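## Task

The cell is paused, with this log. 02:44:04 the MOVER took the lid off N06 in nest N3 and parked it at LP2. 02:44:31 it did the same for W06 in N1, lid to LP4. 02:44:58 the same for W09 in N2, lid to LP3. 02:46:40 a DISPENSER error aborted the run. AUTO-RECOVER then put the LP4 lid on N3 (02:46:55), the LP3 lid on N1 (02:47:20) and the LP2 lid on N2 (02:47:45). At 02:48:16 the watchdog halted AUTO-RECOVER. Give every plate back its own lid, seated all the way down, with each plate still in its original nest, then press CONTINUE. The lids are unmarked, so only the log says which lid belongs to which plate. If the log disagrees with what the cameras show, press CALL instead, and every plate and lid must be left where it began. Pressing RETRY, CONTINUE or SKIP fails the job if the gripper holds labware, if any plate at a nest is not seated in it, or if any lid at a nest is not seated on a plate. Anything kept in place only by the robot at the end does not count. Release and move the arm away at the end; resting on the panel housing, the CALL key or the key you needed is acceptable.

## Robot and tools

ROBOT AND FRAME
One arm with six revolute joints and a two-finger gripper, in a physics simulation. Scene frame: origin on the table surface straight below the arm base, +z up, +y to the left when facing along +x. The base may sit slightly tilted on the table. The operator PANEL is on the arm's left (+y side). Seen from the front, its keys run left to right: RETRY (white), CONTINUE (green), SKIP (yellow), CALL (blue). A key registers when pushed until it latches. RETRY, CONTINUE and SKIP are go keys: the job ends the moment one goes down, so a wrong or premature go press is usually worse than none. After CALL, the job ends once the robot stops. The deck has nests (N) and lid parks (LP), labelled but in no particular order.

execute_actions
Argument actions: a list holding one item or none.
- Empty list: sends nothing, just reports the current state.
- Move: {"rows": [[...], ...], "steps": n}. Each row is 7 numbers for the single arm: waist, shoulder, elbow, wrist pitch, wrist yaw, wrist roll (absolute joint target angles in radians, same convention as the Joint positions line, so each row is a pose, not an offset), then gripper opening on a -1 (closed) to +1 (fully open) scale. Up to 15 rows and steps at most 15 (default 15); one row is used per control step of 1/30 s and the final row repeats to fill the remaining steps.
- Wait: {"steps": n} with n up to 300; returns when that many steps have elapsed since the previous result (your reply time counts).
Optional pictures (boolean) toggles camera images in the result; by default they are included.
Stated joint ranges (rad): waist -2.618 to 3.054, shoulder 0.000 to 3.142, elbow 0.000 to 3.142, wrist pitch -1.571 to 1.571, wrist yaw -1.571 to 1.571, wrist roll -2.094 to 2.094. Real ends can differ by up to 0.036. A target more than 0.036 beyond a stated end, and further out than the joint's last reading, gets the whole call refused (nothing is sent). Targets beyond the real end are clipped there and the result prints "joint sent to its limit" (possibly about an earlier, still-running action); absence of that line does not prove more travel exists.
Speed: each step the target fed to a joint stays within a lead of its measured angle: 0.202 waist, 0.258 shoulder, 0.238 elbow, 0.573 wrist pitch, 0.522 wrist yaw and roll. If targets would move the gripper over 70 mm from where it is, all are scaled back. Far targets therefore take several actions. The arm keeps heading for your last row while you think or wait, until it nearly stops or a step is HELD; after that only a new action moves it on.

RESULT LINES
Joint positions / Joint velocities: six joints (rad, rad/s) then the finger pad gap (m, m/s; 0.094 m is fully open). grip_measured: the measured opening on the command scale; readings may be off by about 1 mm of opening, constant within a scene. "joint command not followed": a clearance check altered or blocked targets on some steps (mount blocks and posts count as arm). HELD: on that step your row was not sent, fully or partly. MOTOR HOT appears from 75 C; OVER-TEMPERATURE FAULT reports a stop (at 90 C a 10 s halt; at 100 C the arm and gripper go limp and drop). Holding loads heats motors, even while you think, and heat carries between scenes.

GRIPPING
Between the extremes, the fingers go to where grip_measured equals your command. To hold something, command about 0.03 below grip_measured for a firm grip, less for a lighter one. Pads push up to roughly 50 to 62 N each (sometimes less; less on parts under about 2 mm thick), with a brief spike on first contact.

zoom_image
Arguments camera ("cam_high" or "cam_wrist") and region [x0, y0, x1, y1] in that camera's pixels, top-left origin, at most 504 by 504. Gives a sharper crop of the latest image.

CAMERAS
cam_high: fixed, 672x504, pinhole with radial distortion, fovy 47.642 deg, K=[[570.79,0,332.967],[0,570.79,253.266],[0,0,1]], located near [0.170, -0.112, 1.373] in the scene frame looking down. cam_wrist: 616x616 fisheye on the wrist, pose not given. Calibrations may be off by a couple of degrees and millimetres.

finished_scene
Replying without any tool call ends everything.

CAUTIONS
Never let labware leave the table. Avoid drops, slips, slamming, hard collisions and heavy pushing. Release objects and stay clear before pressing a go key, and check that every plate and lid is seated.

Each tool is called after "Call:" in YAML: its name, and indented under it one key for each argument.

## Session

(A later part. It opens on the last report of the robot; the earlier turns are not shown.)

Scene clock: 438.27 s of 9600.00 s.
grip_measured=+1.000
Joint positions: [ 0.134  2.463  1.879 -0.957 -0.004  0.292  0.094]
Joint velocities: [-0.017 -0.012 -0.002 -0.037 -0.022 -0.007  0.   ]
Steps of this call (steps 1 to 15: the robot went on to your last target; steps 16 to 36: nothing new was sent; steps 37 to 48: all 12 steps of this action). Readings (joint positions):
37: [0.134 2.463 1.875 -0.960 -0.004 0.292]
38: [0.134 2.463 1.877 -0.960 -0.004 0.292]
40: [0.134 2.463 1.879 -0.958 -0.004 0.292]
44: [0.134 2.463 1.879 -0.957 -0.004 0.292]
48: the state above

Call:
execute_actions:
  actions:
    - {"rows": [[0.141, 2.45, 1.89, -0.939, 0, 0.297, 0.95],[0.141, 2.45, 1.89, -0.939, 0, 0.297, 0.92],[0.141, 2.45, 1.89, -0.939, 0, 0.297, 0.89],[0.141, 2.45, 1.89, -0.939, 0, 0.297, 0.87],[0.141, 2.45, 1.89, -0.939, 0, 0.297, 0.85],[0.141, 2.45, 1.89, -0.939, 0, 0.297, 0.83],[0.141, 2.45, 1.89, -0.939, 0, 0.297, 0.82],[0.141, 2.45, 1.89, -0.939, 0, 0.297, 0.81],[0.141, 2.45, 1.89, -0.939, 0, 0.297, 0.80],[0.141, 2.45, 1.89, -0.939, 0, 0.297, 0.79],[0.141, 2.45, 1.89, -0.939, 0, 0.297, 0.78],[0.141, 2.45, 1.89, -0.939, 0, 0.297, 0.77],[0.141, 2.45, 1.89, -0.939, 0, 0.297, 0.76],[0.141, 2.45, 1.89, -0.939, 0, 0.297, 0.75]], "steps": 15}

Call:
zoom_image:
  camera: "cam_wrist"
  region: [215, 190, 400, 370]

Scene clock: 443.13 s of 9600.00 s.
grip_measured=+0.780
Joint positions: [ 0.134  2.463  1.879 -0.957 -0.004  0.292  0.084]
Joint velocities: [-0.002 -0.007 -0.007 -0.022 -0.022 -0.051 -0.001]
Steps of this call (steps 1 to 15: the robot went on to your last target; steps 16 to 90: nothing new was sent; then 1.37 s passed at rest; steps 91 to 105: all 15 steps of this action). Readings (joint positions):
91: [0.134 2.463 1.879 -0.957 -0.004 0.292]
92: [0.134 2.463 1.879 -0.957 -0.004 0.292]
94: [0.134 2.463 1.879 -0.957 -0.004 0.292]
98: [0.134 2.463 1.879 -0.957 -0.004 0.292]
105: the state above

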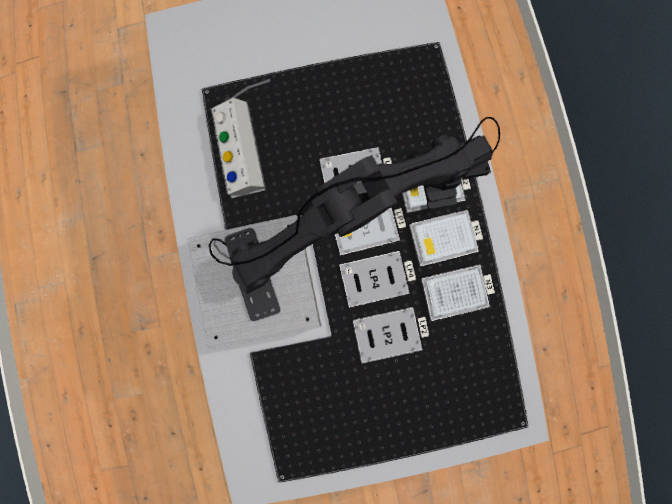

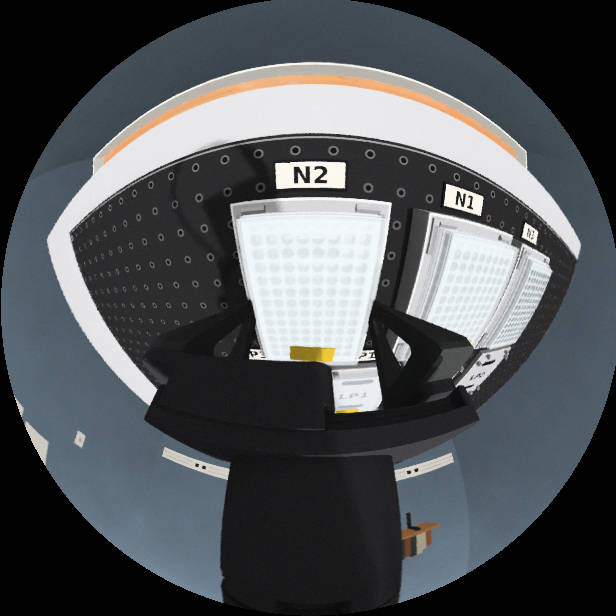

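Region (215, 190, 400, 370) of cam_wrist's 616x616 image, scaled by 2.724, with more detail than that image has; it fills the top 490 rows of this view, and the rest is white.

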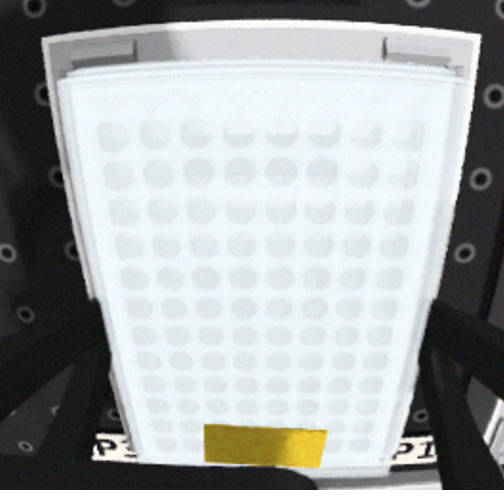

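Call:
execute_actions:
  actions:
    - {"rows": [[0.141, 2.45, 1.91, -0.97, 0, 0.297, 0.75],[0.141, 2.45, 1.925, -0.985, 0, 0.297, 0.75],[0.141, 2.45, 1.94, -1.0, 0, 0.297, 0.75],[0.141, 2.45, 1.955, -1.015, 0, 0.297, 0.75],[0.141, 2.45, 1.97, -1.03, 0, 0.297, 0.75],[0.141, 2.44, 1.985, -1.05, 0, 0.297, 0.75],[0.141, 2.425, 2.0, -1.07, 0, 0.297, 0.75],[0.141, 2.41, 2.0, -1.09, 0, 0.297, 0.75],[0.135, 2.40, 2.0, -1.11, 0, 0.29, 0.75],[0.125, 2.39, 2.0, -1.125, 0, 0.28, 0.75],[0.11, 2.39, 2.0, -1.135, 0, 0.265, 0.75],[0.09, 2.39, 2.0, -1.135, 0, 0.245, 0.75],[0.07, 2.39, 2.0, -1.135, 0, 0.225, 0.75],[0.05, 2.39, 2.0, -1.135, 0, 0.205, 0.75],[0.03, 2.39, 2.0, -1.135, 0, 0.185, 0.75]], "steps": 15}
  pictures: false

Call:
execute_actions:
  actions:
    - {"rows": [[0.01, 2.39, 2.0, -1.135, 0, 0.165, 0.75],[-0.01, 2.39, 2.0, -1.135, 0, 0.145, 0.75],[-0.03, 2.39, 2.0, -1.135, 0, 0.125, 0.75],[-0.05, 2.39, 2.0, -1.135, 0, 0.105, 0.75],[-0.07, 2.39, 2.0, -1.135, 0, 0.085, 0.75],[-0.09, 2.39, 2.0, -1.135, 0, 0.065, 0.75],[-0.11, 2.39, 2.0, -1.135, 0, 0.045, 0.75],[-0.13, 2.39, 2.0, -1.135, 0, 0.025, 0.75],[-0.15, 2.39, 2.0, -1.135, 0, 0.005, 0.75],[-0.17, 2.39, 2.0, -1.135, 0, -0.015, 0.75],[-0.19, 2.39, 2.0, -1.135, 0, -0.035, 0.75],[-0.21, 2.39, 2.0, -1.135, 0, -0.055, 0.75],[-0.23, 2.39, 2.0, -1.135, 0, -0.075, 0.75],[-0.25, 2.39, 2.0, -1.135, 0, -0.095, 0.75],[-0.27, 2.39, 2.0, -1.135, 0, -0.115, 0.75]], "steps": 15}
  pictures: false

Call:
execute_actions:
  actions:
    - {"rows": [[-0.29, 2.39, 2.0, -1.135, 0, -0.135, 0.75],[-0.31, 2.39, 2.0, -1.135, 0, -0.155, 0.75],[-0.328, 2.39, 2.0, -1.135, 0, -0.175, 0.75],[-0.345, 2.39, 2.0, -1.135, 0, -0.193, 0.75],[-0.36, 2.39, 2.0, -1.135, 0, -0.21, 0.75],[-0.373, 2.39, 2.0, -1.135, 0, -0.225, 0.75],[-0.385, 2.39, 2.0, -1.135, 0, -0.238, 0.75],[-0.395, 2.39, 2.0, -1.135, 0, -0.249, 0.75],[-0.404, 2.39, 2.0, -1.135, 0, -0.258, 0.75],[-0.412, 2.39, 2.0, -1.135, 0, -0.265, 0.75],[-0.419, 2.39, 2.0, -1.135, 0, -0.27, 0.75],[-0.425, 2.39, 2.0, -1.135, 0, -0.272, 0.75],[-0.429, 2.39, 2.0, -1.135, 0, -0.272, 0.75],[-0.432, 2.39, 2.0, -1.135, 0, -0.272, 0.75],[-0.433, 2.39, 2.0, -1.135, 0, -0.272, 0.75]], "steps": 15}
  pictures: false

Call:
execute_actions:
  actions:
    - {"steps": 15}

Scene clock: 462.60 s of 9600.00 s.
grip_measured=+0.780
Joint positions: [ 0.097  2.415  1.978 -1.092 -0.007  0.247  0.084]
Joint velocities: [-0.486 -0.056  0.022 -0.154  0.007 -0.52  -0.001]
Steps of this call (steps 1 to 15: the robot went on to your last target; steps 16 to 90: nothing new was sent; then 15.97 s passed at rest; steps 91 to 105: all 15 steps of this action). Readings (joint positions):
91: [0.134 2.463 1.879 -0.957 -0.004 0.292]
92: [0.134 2.463 1.882 -0.960 -0.004 0.292]
94: [0.134 2.463 1.898 -0.976 -0.004 0.292]
98: [0.134 2.461 1.958 -1.016 -0.004 0.292]
105: the state above

Scene clock: 463.10 s of 9600.00 s.
grip_measured=+0.780
Joint positions: [-0.231  2.415  1.979 -1.115 -0.003 -0.026  0.084]
Joint velocities: [-0.486 -0.017 -0.012  0.051 -0.022 -0.564 -0.   ]
Steps of this call (steps 1 to 15: all 15 steps of this action). Readings (joint positions):
1: [0.078 2.415 1.979 -1.096 -0.008 0.232]
2: [0.056 2.415 1.979 -1.099 -0.008 0.216]
4: [0.005 2.415 1.979 -1.105 -0.008 0.183]
8: [-0.096 2.415 1.979 -1.110 -0.005 0.111]
15: the state above

Scene clock: 463.60 s of 9600.00 s.
grip_measured=+0.780
Joint positions: [-0.431  2.415  1.979 -1.118  0.001 -0.244  0.084]
Joint velocities: [-0.046  0.007  0.002 -0.007 -0.081 -0.139 -0.   ]
Steps of this call (steps 1 to 15: all 15 steps of this action). Readings (joint positions):
1: [-0.249 2.415 1.979 -1.115 -0.003 -0.045]
2: [-0.268 2.415 1.979 -1.115 -0.003 -0.065]
4: [-0.305 2.415 1.979 -1.116 -0.003 -0.105]
8: [-0.376 2.415 1.979 -1.116 -0.002 -0.175]
15: the state above

Scene clock: 464.10 s of 9600.00 s.
grip_measured=+0.780
Joint positions: [-0.432  2.415  1.979 -1.119  0.001 -0.265  0.084]
Joint velocities: [-0.002 -0.002 -0.007 -0.007 -0.007 -0.007 -0.001]
Steps of this call (steps 1 to 15: the robot went on to your last target). Readings (joint positions):
1: [-0.432 2.415 1.979 -1.118 0.001 -0.249]
2: [-0.432 2.415 1.979 -1.118 0.001 -0.252]
4: [-0.432 2.415 1.979 -1.118 0.001 -0.257]
8: [-0.432 2.415 1.979 -1.118 0.001 -0.262]
15: the state above

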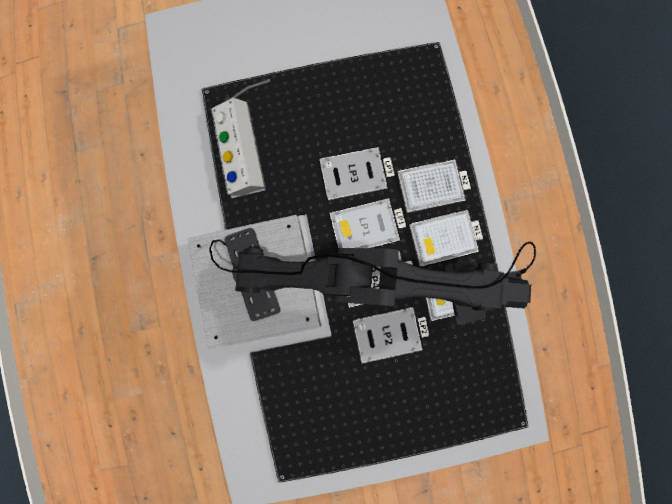

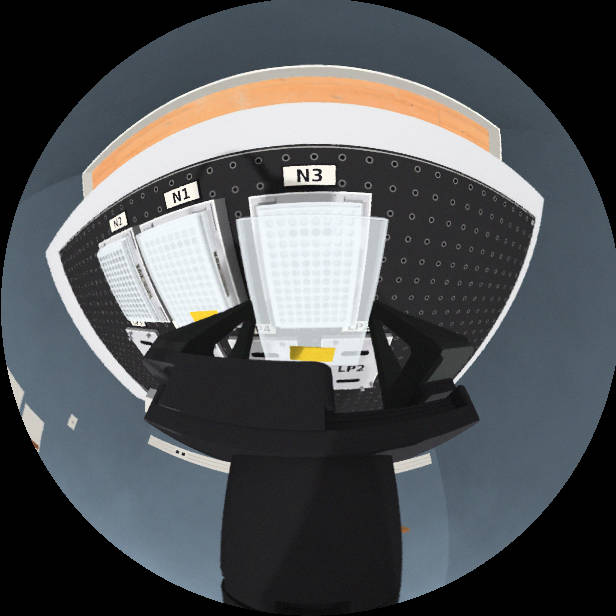

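Call:
execute_actions:
  actions:
    - {"rows": [[-0.416, 2.42, 1.97, -1.10, 0, -0.272, 0.75],[-0.416, 2.425, 1.96, -1.085, 0, -0.272, 0.75],[-0.416, 2.43, 1.95, -1.07, 0, -0.272, 0.75],[-0.42, 2.435, 1.94, -1.055, 0, -0.272, 0.75],[-0.42, 2.439, 1.93, -1.04, 0, -0.272, 0.75],[-0.42, 2.442, 1.92, -1.025, 0, -0.272, 0.75],[-0.42, 2.445, 1.912, -1.01, 0, -0.272, 0.75],[-0.42, 2.447, 1.905, -0.995, 0, -0.272, 0.75],[-0.42, 2.447, 1.9, -0.98, 0, -0.272, 0.75],[-0.42, 2.447, 1.898, -0.969, 0, -0.272, 0.75]], "steps": 15}
  pictures: false

Call:
execute_actions:
  actions:
    - {"steps": 25}

Call:
zoom_image:
  camera: "cam_wrist"
  region: [215, 190, 400, 370]

Scene clock: 468.90 s of 9600.00 s.
grip_measured=+0.780
Joint positions: [-0.426  2.453  1.899 -1.011  0.001 -0.266  0.084]
Joint velocities: [-0.017  0.002  0.007  0.095 -0.081 -0.022 -0.   ]
Steps of this call (steps 1 to 15: the robot went on to your last target; steps 16 to 90: nothing new was sent; then 1.30 s passed at rest; steps 91 to 105: all 15 steps of this action). Readings (joint positions):
91: [-0.432 2.415 1.979 -1.119 0.001 -0.265]
92: [-0.431 2.415 1.977 -1.117 0.001 -0.265]
94: [-0.429 2.415 1.966 -1.104 0.001 -0.265]
98: [-0.426 2.425 1.930 -1.063 0.001 -0.265]
105: the state above

Scene clock: 469.73 s of 9600.00 s.
grip_measured=+0.780
Joint positions: [-0.426  2.453  1.899 -0.99   0.001 -0.266  0.084]
Joint velocities: [ 0.002  0.007 -0.007 -0.007  0.066 -0.051  0.   ]
Steps of this call (steps 1 to 25: the robot went on to your last target). Readings (joint positions):
1: [-0.426 2.453 1.899 -1.008 0.001 -0.266]
2: [-0.426 2.453 1.899 -1.004 0.001 -0.266]
4: [-0.426 2.453 1.899 -0.998 0.001 -0.266]
8: [-0.426 2.453 1.899 -0.993 0.001 -0.266]
25: the state above

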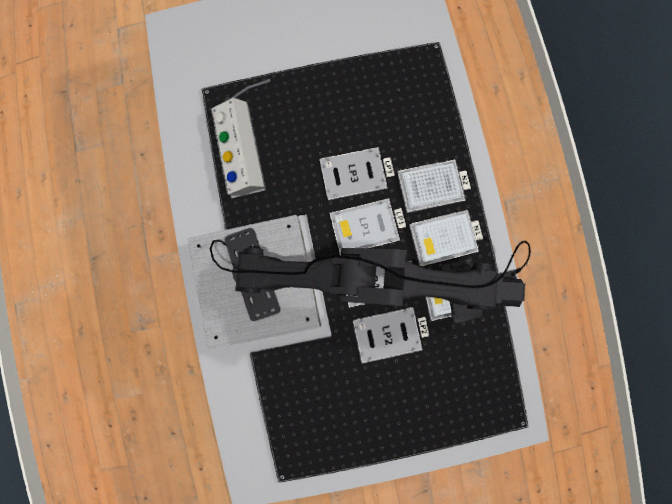

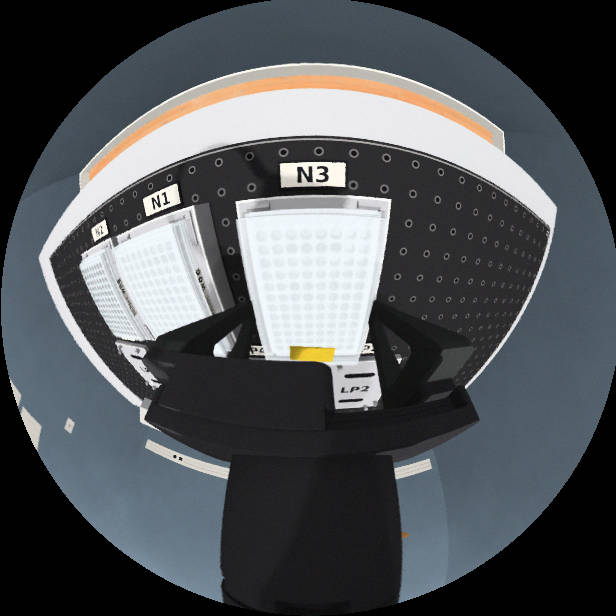

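Region (215, 190, 400, 370) of cam_wrist's 616x616 image, scaled by 2.724, with more detail than that image has; it fills the top 490 rows of this view, and the rest is white.

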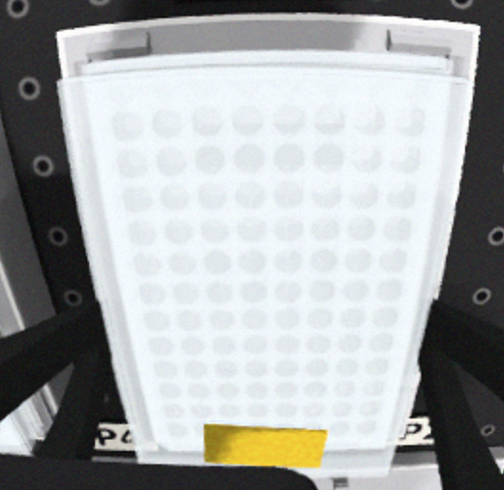

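Call:
execute_actions:
  actions:
    - {"rows": [[-0.42, 2.447, 1.898, -0.962, 0, -0.272, 0.75],[-0.42, 2.447, 1.898, -0.958, 0, -0.272, 0.75],[-0.42, 2.447, 1.898, -0.956, 0, -0.272, 0.75]], "steps": 15}
  pictures: false

Call:
execute_actions:
  actions:
    - {"steps": 15}

Call:
zoom_image:
  camera: "cam_wrist"
  region: [215, 190, 400, 370]

Scene clock: 474.77 s of 9600.00 s.
grip_measured=+0.780
Joint positions: [-0.426  2.453  1.899 -0.978  0.001 -0.266  0.084]
Joint velocities: [ 0.007 -0.007 -0.002 -0.022  0.051 -0.007 -0.001]
Steps of this call (steps 1 to 15: the robot went on to your last target; steps 16 to 90: nothing new was sent; then 1.53 s passed at rest; steps 91 to 105: all 15 steps of this action). Readings (joint positions):
91: [-0.426 2.453 1.899 -0.989 0.001 -0.266]
92: [-0.426 2.453 1.899 -0.988 0.001 -0.266]
94: [-0.426 2.453 1.899 -0.984 0.001 -0.266]
98: [-0.426 2.453 1.899 -0.980 0.001 -0.266]
105: the state above

Scene clock: 475.27 s of 9600.00 s.
grip_measured=+0.780
Joint positions: [-0.426  2.453  1.899 -0.978  0.001 -0.266  0.084]
Joint velocities: [-0.007  0.012 -0.002 -0.022  0.037 -0.037 -0.   ]
Steps of this call (steps 1 to 15: the robot went on to your last target). Readings (joint positions):
1: [-0.426 2.453 1.899 -0.978 0.001 -0.266]
2: [-0.426 2.453 1.899 -0.978 0.001 -0.266]
4: [-0.426 2.453 1.899 -0.978 0.001 -0.266]
8: [-0.426 2.453 1.899 -0.978 0.001 -0.266]
15: the state above
The arm was judged still, so your last target was given up. Only a new action makes it travel on or press farther. Fingers that are still opening or closing keep moving.

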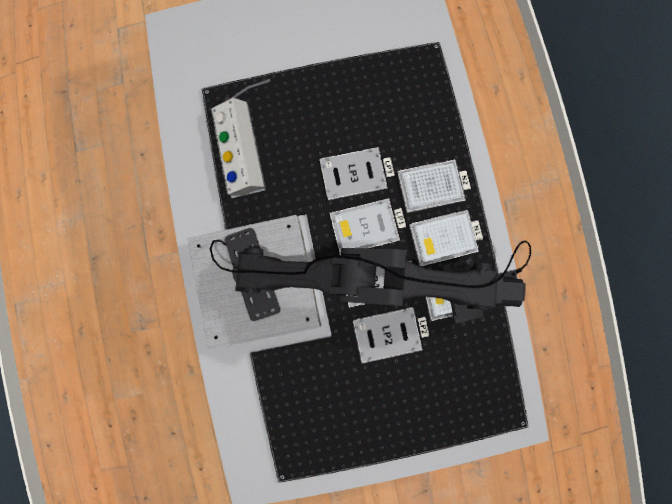

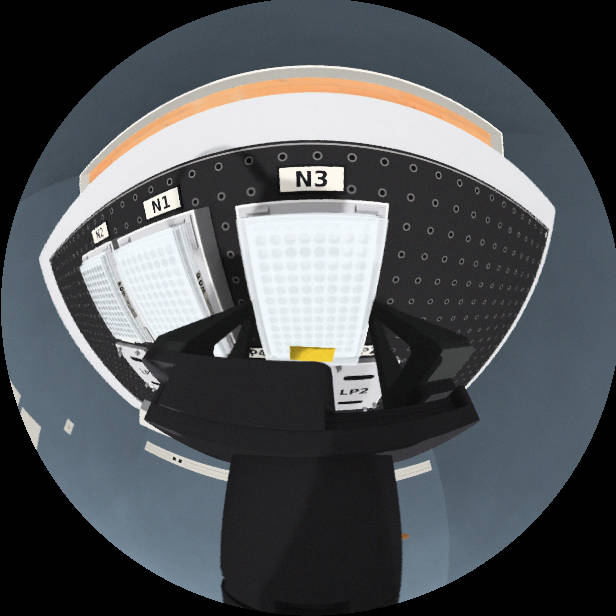

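Region (215, 190, 400, 370) of cam_wrist's 616x616 image, scaled by 2.724, with more detail than that image has; it fills the top 490 rows of this view, and the rest is white.

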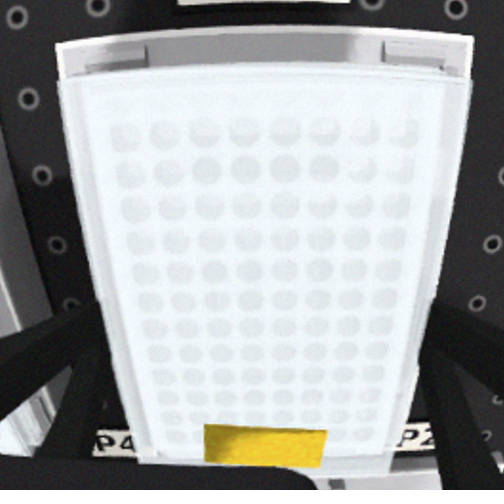

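Call:
execute_actions:
  actions:
    - {"rows": [[-0.441, 2.447, 1.898, -0.956, 0, -0.286, 0.75],[-0.441, 2.447, 1.898, -0.956, 0, -0.286, 0.75],[-0.435, 2.447, 1.898, -0.956, 0, -0.286, 0.75]], "steps": 15}
  pictures: false

Call:
execute_actions:
  actions:
    - {"steps": 15}

Call:
zoom_image:
  camera: "cam_wrist"
  region: [215, 190, 400, 370]

Scene clock: 481.87 s of 9600.00 s.
grip_measured=+0.780
Joint positions: [-0.429  2.453  1.899 -0.977  0.001 -0.279  0.084]
Joint velocities: [-0.027 -0.002 -0.027  0.022  0.022  0.051 -0.   ]
Steps of this call (steps 1 to 90: nothing new was sent; then 3.10 s passed at rest; steps 91 to 105: all 15 steps of this action). Readings (joint positions):
91: [-0.427 2.453 1.899 -0.978 0.001 -0.268]
92: [-0.427 2.453 1.899 -0.978 0.001 -0.270]
94: [-0.428 2.453 1.899 -0.978 0.001 -0.274]
98: [-0.429 2.453 1.899 -0.977 0.001 -0.277]
105: the state above

Scene clock: 482.37 s of 9600.00 s.
grip_measured=+0.780
Joint positions: [-0.429  2.453  1.899 -0.977  0.001 -0.28   0.084]
Joint velocities: [-0.007 -0.022  0.012 -0.051 -0.037 -0.051 -0.   ]
Steps of this call (steps 1 to 15: the robot went on to your last target). Readings (joint positions):
1: [-0.429 2.453 1.899 -0.977 0.001 -0.279]
2: [-0.429 2.453 1.899 -0.977 0.001 -0.279]
4: [-0.429 2.453 1.899 -0.977 0.001 -0.279]
8: [-0.429 2.453 1.899 -0.977 0.001 -0.280]
15: the state above
The arm was judged still, so your last target was given up. Only a new action makes it travel on or press farther. Fingers that are still opening or closing keep moving.

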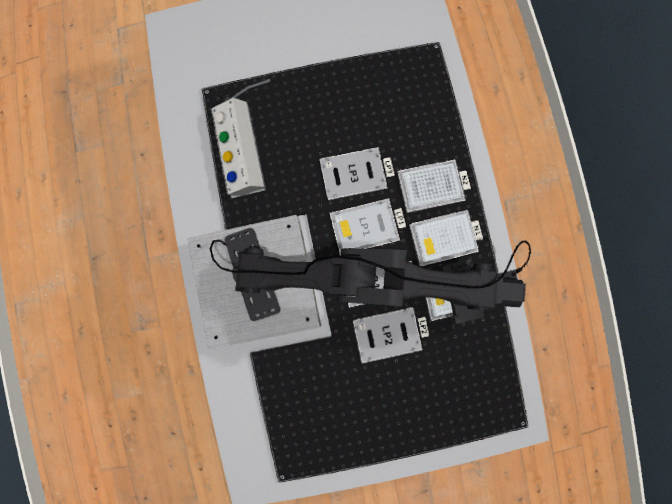

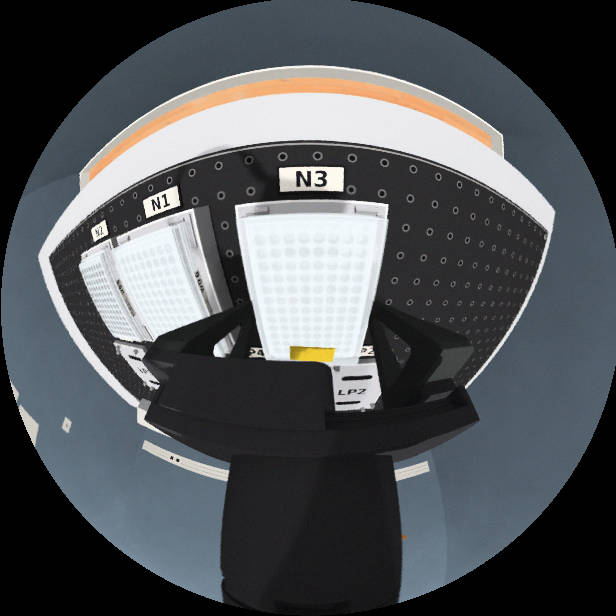

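Region (215, 190, 400, 370) of cam_wrist's 616x616 image, scaled by 2.724, with more detail than that image has; it fills the top 490 rows of this view, and the rest is white.

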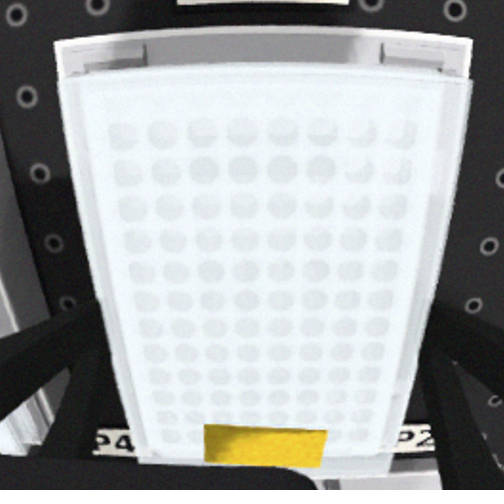

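Call:
execute_actions:
  actions:
    - {"rows": [[-0.435, 2.474, 1.898, -0.954, 0, -0.286, 0.75],[-0.435, 2.474, 1.898, -0.953, 0, -0.286, 0.75],[-0.435, 2.474, 1.898, -0.952, 0, -0.286, 0.75],[-0.435, 2.47, 1.898, -0.952, 0, -0.286, 0.75],[-0.435, 2.468, 1.898, -0.952, 0, -0.286, 0.75]], "steps": 15}
  pictures: false

Call:
execute_actions:
  actions:
    - {"steps": 15}

Call:
zoom_image:
  camera: "cam_wrist"
  region: [215, 190, 400, 370]

Scene clock: 486.77 s of 9600.00 s.
grip_measured=+0.780
Joint positions: [-0.429  2.466  1.899 -0.973  0.001 -0.28   0.084]
Joint velocities: [-0.002 -0.002  0.002  0.022 -0.037  0.007  0.   ]
Steps of this call (steps 1 to 90: nothing new was sent; then 0.90 s passed at rest; steps 91 to 105: all 15 steps of this action). Readings (joint positions):
91: [-0.429 2.454 1.899 -0.977 0.001 -0.280]
92: [-0.429 2.456 1.899 -0.976 0.001 -0.280]
94: [-0.429 2.460 1.899 -0.975 0.001 -0.280]
98: [-0.429 2.466 1.899 -0.975 0.001 -0.280]
105: the state above

Scene clock: 487.27 s of 9600.00 s.
grip_measured=+0.780
Joint positions: [-0.429  2.466  1.899 -0.973  0.001 -0.28   0.084]
Joint velocities: [-0.002 -0.002  0.012  0.007  0.007  0.037  0.001]
Steps of this call (steps 1 to 15: the robot went on to your last target). Readings (joint positions):
1: [-0.429 2.466 1.899 -0.973 0.001 -0.280]
2: [-0.429 2.466 1.899 -0.973 0.001 -0.280]
4: [-0.429 2.466 1.899 -0.973 0.001 -0.280]
8: [-0.429 2.466 1.899 -0.973 0.001 -0.280]
15: the state above
The arm was judged still, so your last target was given up. Only a new action makes it travel on or press farther. Fingers that are still opening or closing keep moving.

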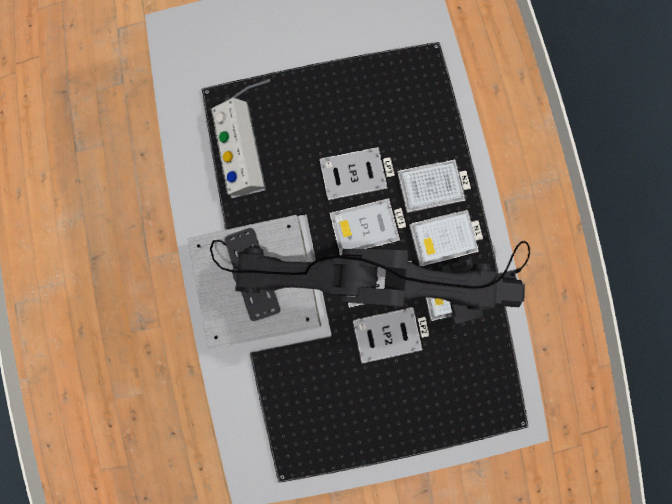

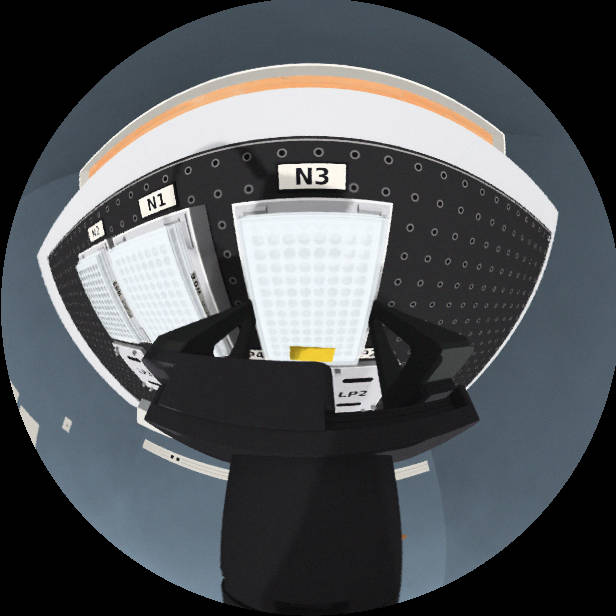

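Region (215, 190, 400, 370) of cam_wrist's 616x616 image, scaled by 2.724, with more detail than that image has; it fills the top 490 rows of this view, and the rest is white.

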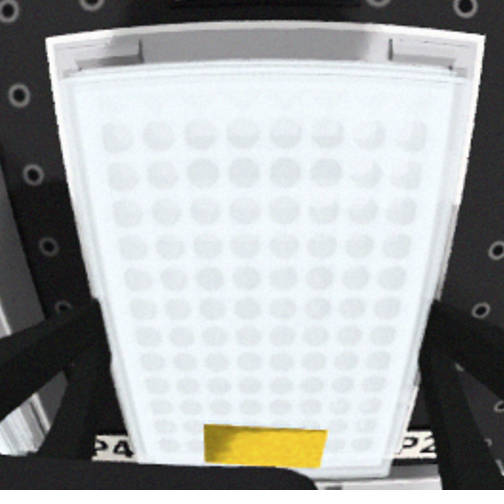

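Call:
execute_actions:
  actions:
    - {"rows": [[-0.435, 2.466, 1.898, -0.952, 0, -0.286, 0.77],[-0.435, 2.466, 1.898, -0.952, 0, -0.286, 0.78],[-0.435, 2.466, 1.898, -0.952, 0, -0.286, 0.79],[-0.435, 2.466, 1.898, -0.952, 0, -0.286, 0.80],[-0.435, 2.466, 1.898, -0.952, 0, -0.286, 0.81],[-0.435, 2.466, 1.898, -0.952, 0, -0.286, 0.83],[-0.435, 2.466, 1.898, -0.952, 0, -0.286, 0.86],[-0.435, 2.466, 1.898, -0.952, 0, -0.286, 0.90],[-0.435, 2.466, 1.898, -0.952, 0, -0.286, 0.95],[-0.435, 2.466, 1.898, -0.952, 0, -0.286, 1.0]], "steps": 15}

Call:
zoom_image:
  camera: "cam_wrist"
  region: [215, 190, 400, 370]

Scene clock: 490.53 s of 9600.00 s.
grip_measured=+1.000
Joint positions: [-0.429  2.466  1.899 -0.973  0.001 -0.28   0.094]
Joint velocities: [-0.007  0.017  0.002  0.007 -0.066 -0.022  0.   ]
Steps of this call (steps 1 to 83: nothing new was sent; steps 84 to 98: all 15 steps of this action). Readings (joint positions):
84: [-0.429 2.466 1.899 -0.973 0.001 -0.280]
85: [-0.429 2.466 1.899 -0.973 0.001 -0.280]
87: [-0.429 2.466 1.899 -0.973 0.001 -0.280]
91: [-0.429 2.466 1.899 -0.973 0.001 -0.280]
98: the state above

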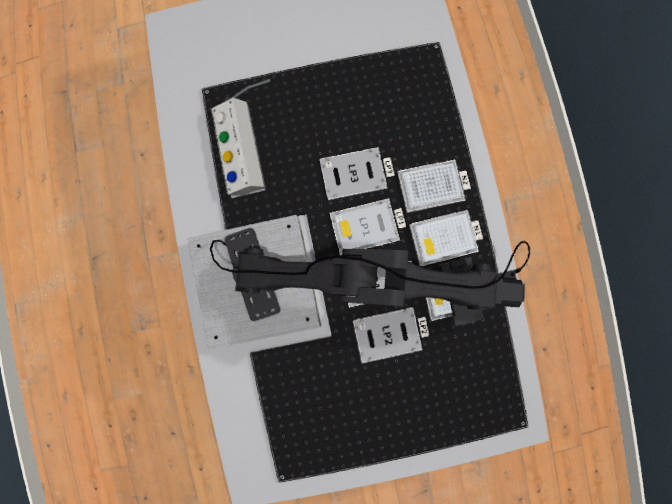

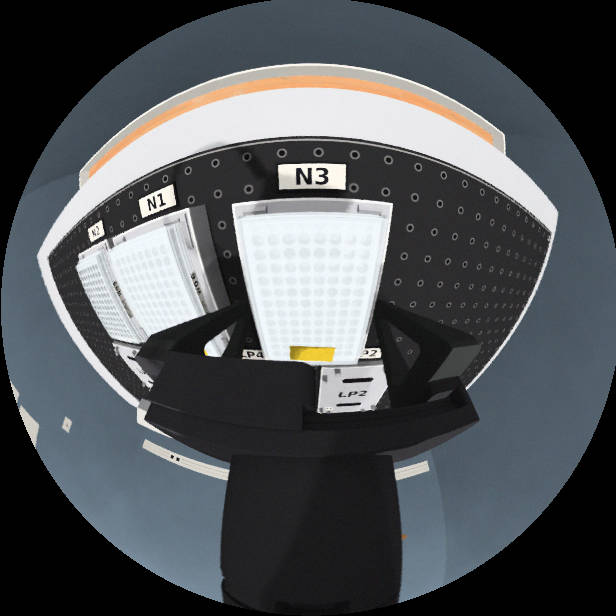

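Region (215, 190, 400, 370) of cam_wrist's 616x616 image, scaled by 2.724, with more detail than that image has; it fills the top 490 rows of this view, and the rest is white.

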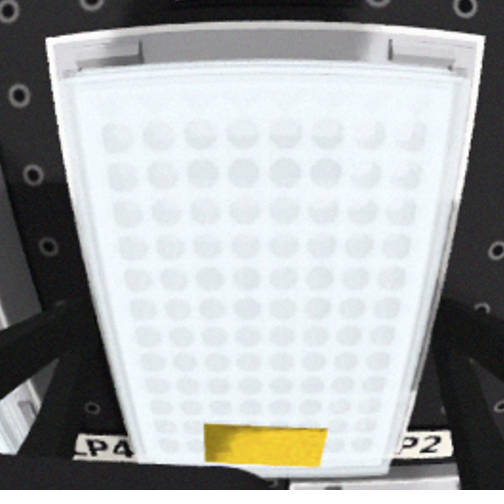

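Call:
execute_actions:
  actions:
    - {"rows": [[-0.435, 2.46, 1.92, -0.99, 0, -0.286, 1.0],[-0.435, 2.46, 1.94, -1.01, 0, -0.286, 1.0],[-0.435, 2.46, 1.96, -1.03, 0, -0.286, 1.0],[-0.435, 2.455, 1.98, -1.05, 0, -0.286, 1.0],[-0.435, 2.45, 2.0, -1.07, 0, -0.286, 1.0],[-0.435, 2.44, 2.0, -1.07, 0, -0.286, 1.0]], "steps": 9}
  pictures: false

Call:
execute_actions:
  actions:
    - {"rows": [[-0.4336, 2.4235, 1.977, -1.069, 0, -0.2847, 1.0],[-0.4292, 2.4108, 1.968, -1.066, 0, -0.2807, 1.0],[-0.4220, 2.3948, 1.9535, -1.060, 0, -0.2741, 1.0],[-0.4121, 2.3755, 1.9333, -1.053, 0, -0.2650, 1.0],[-0.3994, 2.3533, 1.9076, -1.044, 0, -0.2534, 1.0],[-0.3843, 2.3284, 1.8769, -1.033, 0, -0.2396, 1.0],[-0.3668, 2.3009, 1.8413, -1.020, 0, -0.2236, 1.0],[-0.3472, 2.2712, 1.8014, -1.0055, 0, -0.2056, 1.0],[-0.3256, 2.2398, 1.7574, -0.9896, 0, -0.1858, 1.0],[-0.3023, 2.2068, 1.71, -0.9725, 0, -0.1645, 1.0],[-0.2775, 2.1727, 1.6597, -0.9543, 0, -0.1419, 1.0],[-0.2515, 2.1378, 1.6069, -0.9353, 0, -0.1181, 1.0],[-0.2247, 2.1025, 1.5523, -0.9156, 0, -0.0935, 1.0],[-0.1973, 2.0672, 1.4965, -0.8954, 0, -0.0684, 1.0],[-0.1695, 2.0323, 1.44, -0.875, 0, -0.043, 1.0]], "steps": 15}
  pictures: false

Call:
execute_actions:
  actions:
    - {"rows": [[-0.1417, 1.9982, 1.3835, -0.8546, 0, -0.0176, 1.0],[-0.1143, 1.9652, 1.3277, -0.8344, 0, 0.0075, 1.0],[-0.0875, 1.9337, 1.2731, -0.8147, 0, 0.0321, 1.0],[-0.0615, 1.9041, 1.2203, -0.7957, 0, 0.0559, 1.0],[-0.0368, 1.8766, 1.17, -0.7775, 0, 0.0785, 1.0],[-0.0134, 1.8517, 1.1226, -0.7604, 0, 0.0998, 1.0],[0.0082, 1.8295, 1.0786, -0.7445, 0, 0.1196, 1.0],[0.0278, 1.8102, 1.0387, -0.7301, 0, 0.1376, 1.0],[0.0453, 1.7942, 1.0031, -0.7172, 0, 0.1536, 1.0],[0.0604, 1.7815, 0.9724, -0.7061, 0, 0.1674, 1.0],[0.0731, 1.7724, 0.9467, -0.6968, 0, 0.1790, 1.0],[0.0830, 1.7668, 0.9265, -0.6896, 0, 0.1881, 1.0],[0.0885, 1.765, 0.9118, -0.6843, 0, 0.1947, 1.0],[0.091, 1.765, 0.9029, -0.6811, 0, 0.1987, 1.0],[0.092, 1.765, 0.90, -0.68, 0, 0.2, 1.0]], "steps": 15}
  pictures: false

Call:
execute_actions:
  actions:
    - {"steps": 20}

Scene clock: 510.27 s of 9600.00 s.
grip_measured=+1.000
Joint positions: [-0.429  2.466  1.979 -1.03   0.001 -0.28   0.094]
Joint velocities: [-0.002 -0.007  0.105 -0.007  0.051 -0.081  0.   ]
Steps of this call (steps 1 to 15: the robot went on to your last target; steps 16 to 90: nothing new was sent; then 16.43 s passed at rest; steps 91 to 99: all 9 steps of this action). Readings (joint positions):
91: [-0.429 2.466 1.899 -0.973 0.001 -0.280]
92: [-0.429 2.466 1.902 -0.977 0.001 -0.280]
94: [-0.429 2.466 1.918 -0.998 0.001 -0.280]
98: [-0.429 2.466 1.973 -1.029 0.001 -0.280]
99: the state above

Scene clock: 510.77 s of 9600.00 s.
grip_measured=+1.000
Joint positions: [-0.223  2.116  1.545 -0.946  0.005 -0.137  0.094]
Joint velocities: [ 0.935 -1.082 -1.546  0.462 -0.066  0.535  0.   ]
Steps of this call (steps 1 to 15: all 15 steps of this action). Readings (joint positions):
1: [-0.429 2.464 1.979 -1.031 0.001 -0.280]
2: [-0.429 2.462 1.979 -1.035 0.001 -0.280]
4: [-0.428 2.447 1.962 -1.036 0.001 -0.278]
8: [-0.404 2.363 1.863 -1.030 0.004 -0.252]
15: the state above

Scene clock: 511.27 s of 9600.00 s.
grip_measured=+1.000
Joint positions: [ 0.086  1.799  0.915 -0.749 -0.002  0.152  0.094]
Joint velocities: [ 0.09  -0.017 -0.305  0.168 -0.007  0.227  0.   ]
Steps of this call (steps 1 to 15: all 15 steps of this action). Readings (joint positions):
1: [-0.189 2.079 1.490 -0.929 0.005 -0.116]
2: [-0.157 2.044 1.434 -0.911 0.003 -0.093]
4: [-0.098 1.978 1.323 -0.877 0.001 -0.048]
8: [-0.003 1.873 1.118 -0.816 -0.001 0.041]
15: the state above

Scene clock: 511.93 s of 9600.00 s.
grip_measured=+1.000
Joint positions: [ 0.088  1.799  0.902 -0.702 -0.002  0.193  0.094]
Joint velocities: [-0.007 -0.007 -0.007  0.007  0.11  -0.022  0.   ]
Steps of this call (steps 1 to 20: the robot went on to your last target). Readings (joint positions):
1: [0.088 1.799 0.907 -0.744 -0.002 0.160]
2: [0.088 1.799 0.903 -0.740 -0.002 0.167]
4: [0.088 1.799 0.902 -0.729 -0.002 0.176]
8: [0.088 1.799 0.902 -0.711 -0.002 0.187]
20: the state above

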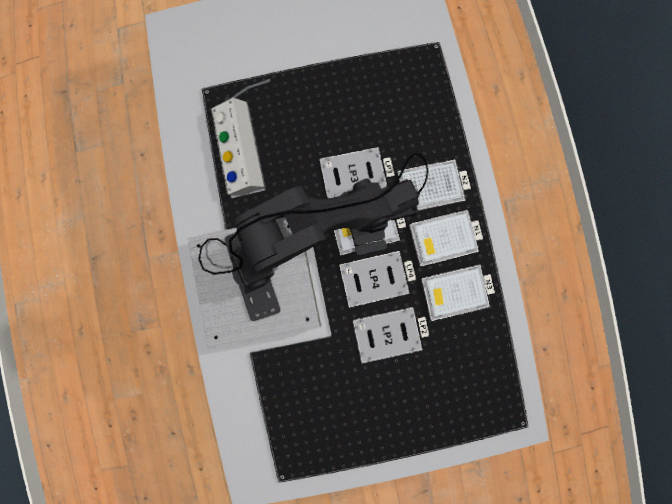

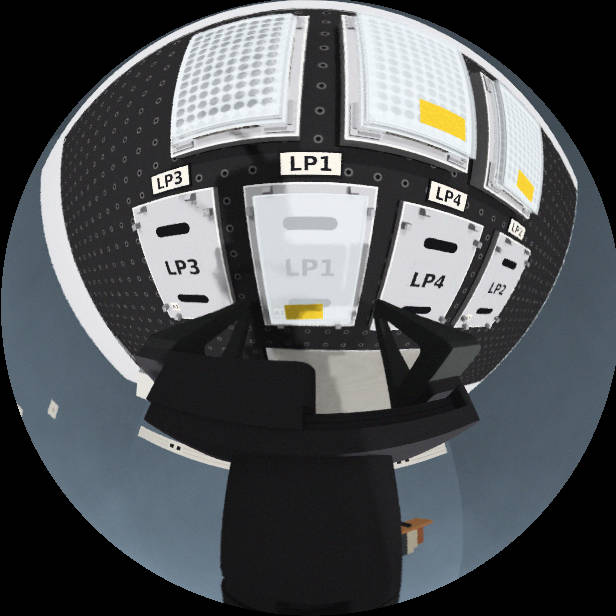

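Call:
execute_actions:
  actions:
    - {"rows": [[0.092, 1.80, 0.893, -0.68, 0, 0.202, 1.0],[0.092, 1.81, 0.886, -0.66, 0, 0.202, 1.0],[0.092, 1.82, 0.879, -0.64, 0, 0.202, 1.0],[0.092, 1.83, 0.872, -0.62, 0, 0.202, 1.0],[0.092, 1.84, 0.865, -0.60, 0, 0.202, 1.0],[0.092, 1.85, 0.858, -0.58, 0, 0.202, 1.0],[0.092, 1.86, 0.852, -0.56, 0, 0.202, 1.0],[0.092, 1.87, 0.848, -0.54, 0, 0.202, 1.0],[0.092, 1.877, 0.848, -0.522, 0, 0.202, 1.0]], "steps": 15}
  pictures: false

Call:
execute_actions:
  actions:
    - {"steps": 20}

Call:
zoom_image:
  camera: "cam_wrist"
  region: [215, 190, 400, 370]

Scene clock: 516.23 s of 9600.00 s.
grip_measured=+1.000
Joint positions: [ 0.088  1.873  0.852 -0.564 -0.002  0.195  0.094]
Joint velocities: [-0.012 -0.007  0.002  0.066 -0.022  0.022  0.   ]
Steps of this call (steps 1 to 15: the robot went on to your last target; steps 16 to 90: nothing new was sent; then 0.80 s passed at rest; steps 91 to 105: all 15 steps of this action). Readings (joint positions):
91: [0.088 1.799 0.902 -0.701 -0.002 0.194]
92: [0.088 1.799 0.901 -0.699 -0.002 0.194]
94: [0.088 1.801 0.895 -0.682 -0.002 0.195]
98: [0.088 1.834 0.871 -0.624 -0.002 0.195]
105: the state above

Scene clock: 516.90 s of 9600.00 s.
grip_measured=+1.000
Joint positions: [ 0.088  1.873  0.852 -0.543 -0.002  0.195  0.094]
Joint velocities: [ 0.007 -0.002 -0.007 -0.007 -0.037  0.022  0.   ]
Steps of this call (steps 1 to 20: the robot went on to your last target). Readings (joint positions):
1: [0.088 1.873 0.852 -0.559 -0.002 0.195]
2: [0.088 1.873 0.852 -0.555 -0.002 0.195]
4: [0.088 1.873 0.852 -0.550 -0.002 0.195]
8: [0.088 1.873 0.852 -0.546 -0.002 0.195]
20: the state above

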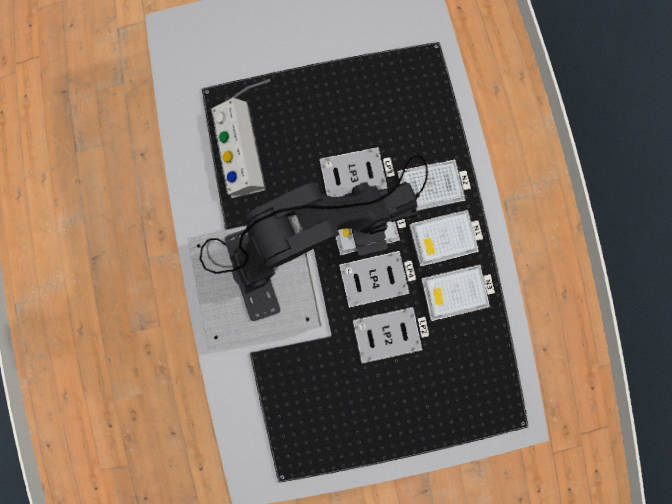

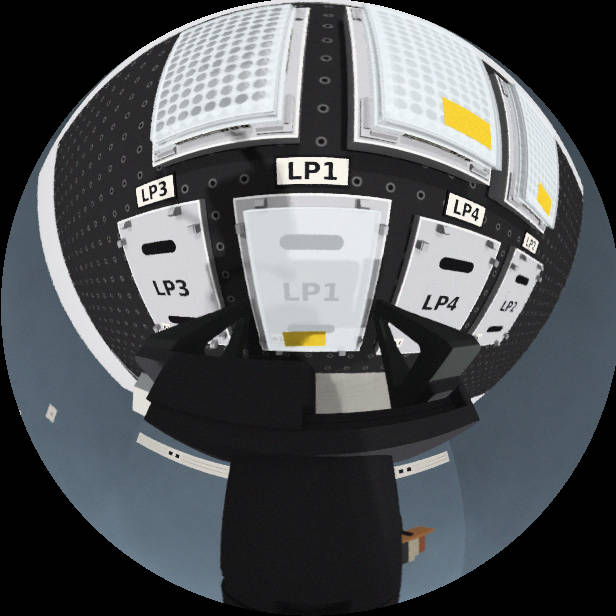

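Region (215, 190, 400, 370) of cam_wrist's 616x616 image, scaled by 2.724, with more detail than that image has; it fills the top 490 rows of this view, and the rest is white.

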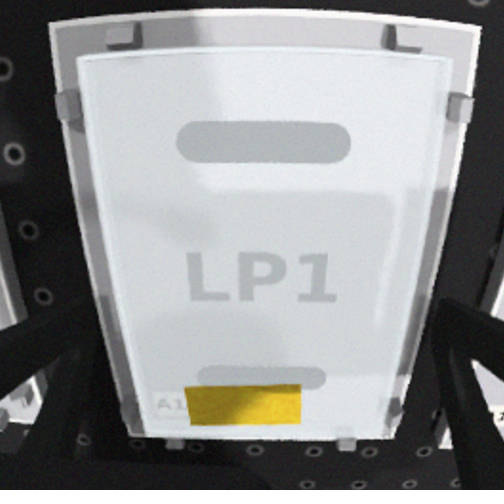

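Call:
execute_actions:
  actions:
    - {"rows": [[0.092, 1.883, 0.848, -0.516, 0, 0.202, 1.0],[0.092, 1.89, 0.848, -0.509, 0, 0.202, 1.0],[0.092, 1.897, 0.848, -0.502, 0, 0.202, 1.0],[0.092, 1.904, 0.848, -0.495, 0, 0.202, 1.0],[0.092, 1.911, 0.848, -0.488, 0, 0.202, 1.0],[0.092, 1.917, 0.848, -0.481, 0, 0.202, 1.0],[0.092, 1.922, 0.848, -0.475, 0, 0.202, 1.0],[0.092, 1.925, 0.848, -0.47, 0, 0.202, 1.0]], "steps": 15}
  pictures: false

Call:
execute_actions:
  actions:
    - {"steps": 20}

Call:
zoom_image:
  camera: "cam_wrist"
  region: [215, 190, 400, 370]

Scene clock: 520.27 s of 9600.00 s.
grip_measured=+1.000
Joint positions: [ 0.088  1.916  0.852 -0.496 -0.002  0.195  0.094]
Joint velocities: [-0.007 -0.022 -0.002  0.037 -0.051 -0.066  0.   ]
Steps of this call (steps 1 to 15: the robot went on to your last target; steps 16 to 86: nothing new was sent; steps 87 to 101: all 15 steps of this action). Readings (joint positions):
87: [0.088 1.873 0.852 -0.542 -0.002 0.195]
88: [0.088 1.873 0.852 -0.541 -0.002 0.195]
90: [0.088 1.875 0.852 -0.534 -0.002 0.195]
94: [0.088 1.901 0.852 -0.512 -0.002 0.195]
101: the state above

Scene clock: 520.93 s of 9600.00 s.
grip_measured=+1.000
Joint positions: [ 0.088  1.916  0.852 -0.491 -0.002  0.195  0.094]
Joint velocities: [-0.007 -0.002 -0.022 -0.081 -0.022 -0.037  0.   ]
Steps of this call (steps 1 to 15: the robot went on to your last target; steps 16 to 20: nothing new was sent). Readings (joint positions):
1: [0.088 1.916 0.852 -0.495 -0.002 0.195]
2: [0.088 1.916 0.852 -0.494 -0.002 0.195]
4: [0.088 1.916 0.852 -0.493 -0.002 0.195]
8: [0.088 1.916 0.852 -0.492 -0.002 0.195]
20: the state above
The arm was judged still, so your last target was given up. Only a new action makes it travel on or press farther. Fingers that are still opening or closing keep moving.

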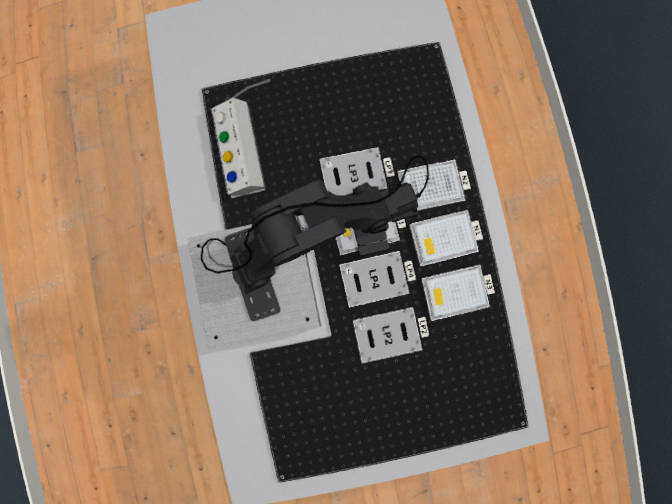

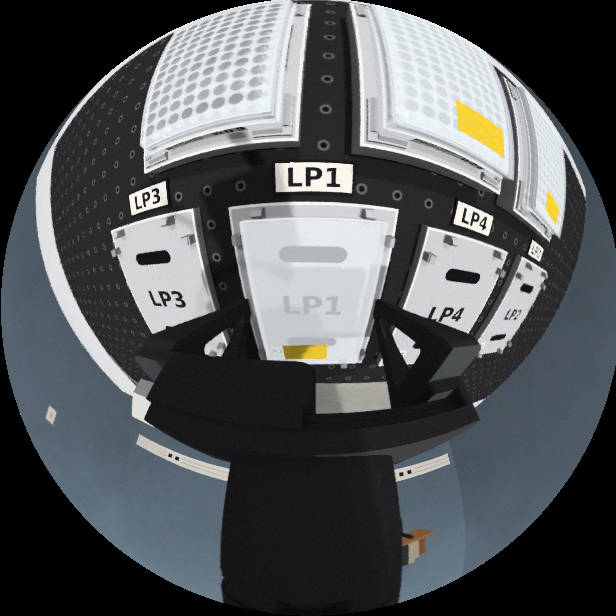

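Region (215, 190, 400, 370) of cam_wrist's 616x616 image, scaled by 2.724, with more detail than that image has; it fills the top 490 rows of this view, and the rest is white.

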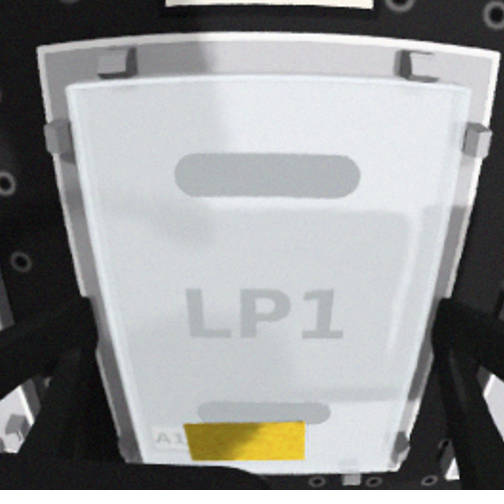

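Call:
execute_actions:
  actions: []

Scene clock: 531.43 s of 9600.00 s.
grip_measured=+1.000
Joint positions: [ 0.088  1.916  0.852 -0.491 -0.002  0.195  0.094]
Joint velocities: [-0.002  0.007 -0.002 -0.051 -0.007 -0.037  0.   ]
Steps of this call (steps 1 to 90: nothing new was sent; then 7.50 s passed at rest). Readings (joint positions):
1: [0.088 1.916 0.852 -0.491 -0.002 0.195]
2: [0.088 1.916 0.852 -0.491 -0.002 0.195]
4: [0.088 1.916 0.852 -0.491 -0.002 0.195]
8: [0.088 1.916 0.852 -0.491 -0.002 0.195]
90: the state above

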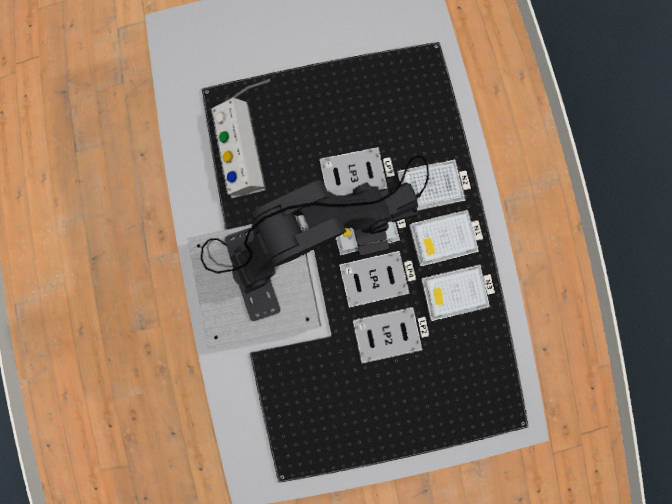

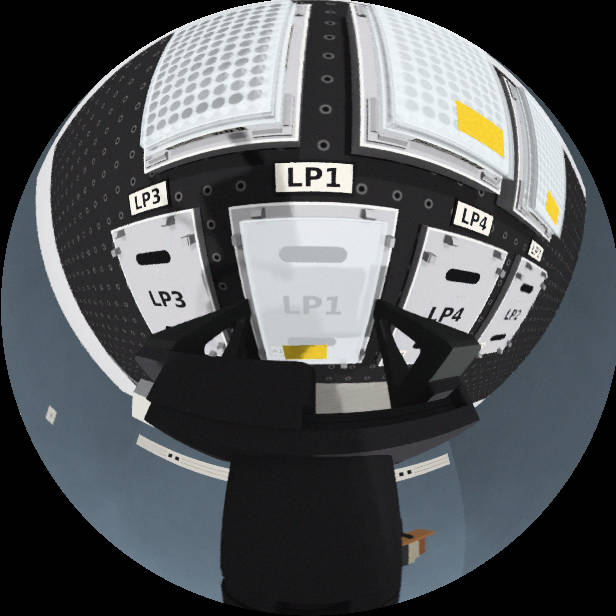

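Call:
execute_actions:
  actions:
    - {"rows": [[0.092,1.938,0.848,-0.47,0,0.202,1.0],[0.092,1.938,0.848,-0.47,0,0.202,1.0],[0.092,1.930,0.848,-0.47,0,0.202,1.0]], "steps": 12}
  pictures: false

Scene clock: 533.17 s of 9600.00 s.
grip_measured=+1.000
Joint positions: [ 0.088  1.916  0.852 -0.491 -0.002  0.195  0.094]
Joint velocities: [-0.007 -0.017 -0.002 -0.007  0.007  0.037  0.   ]
Steps of this call (steps 1 to 40: nothing new was sent; steps 41 to 52: all 12 steps of this action). Readings (joint positions):
41: [0.088 1.916 0.852 -0.491 -0.002 0.195]
42: [0.088 1.916 0.852 -0.491 -0.002 0.195]
44: [0.088 1.916 0.852 -0.491 -0.002 0.195]
48: [0.088 1.916 0.852 -0.491 -0.002 0.195]
52: the state above

Call:
execute_actions:
  actions:
    - {"rows": [[0.092,1.945,0.848,-0.47,0,0.202,1.0],[0.092,1.945,0.848,-0.47,0,0.202,1.0],[0.092,1.945,0.848,-0.47,0,0.202,1.0],[0.092,1.930,0.848,-0.47,0,0.202,1.0]], "steps": 12}
  pictures: false

Scene clock: 535.23 s of 9600.00 s.
grip_measured=+1.000
Joint positions: [ 0.088  1.927  0.852 -0.487 -0.002  0.195  0.094]
Joint velocities: [-0.012 -0.007 -0.032 -0.022  0.022 -0.037  0.   ]
Steps of this call (steps 1 to 15: the robot went on to your last target; steps 16 to 50: nothing new was sent; steps 51 to 62: all 12 steps of this action). Readings (joint positions):
51: [0.088 1.918 0.852 -0.491 -0.002 0.195]
52: [0.088 1.921 0.852 -0.490 -0.002 0.195]
54: [0.088 1.927 0.852 -0.489 -0.002 0.195]
58: [0.088 1.927 0.852 -0.488 -0.002 0.195]
62: the state above


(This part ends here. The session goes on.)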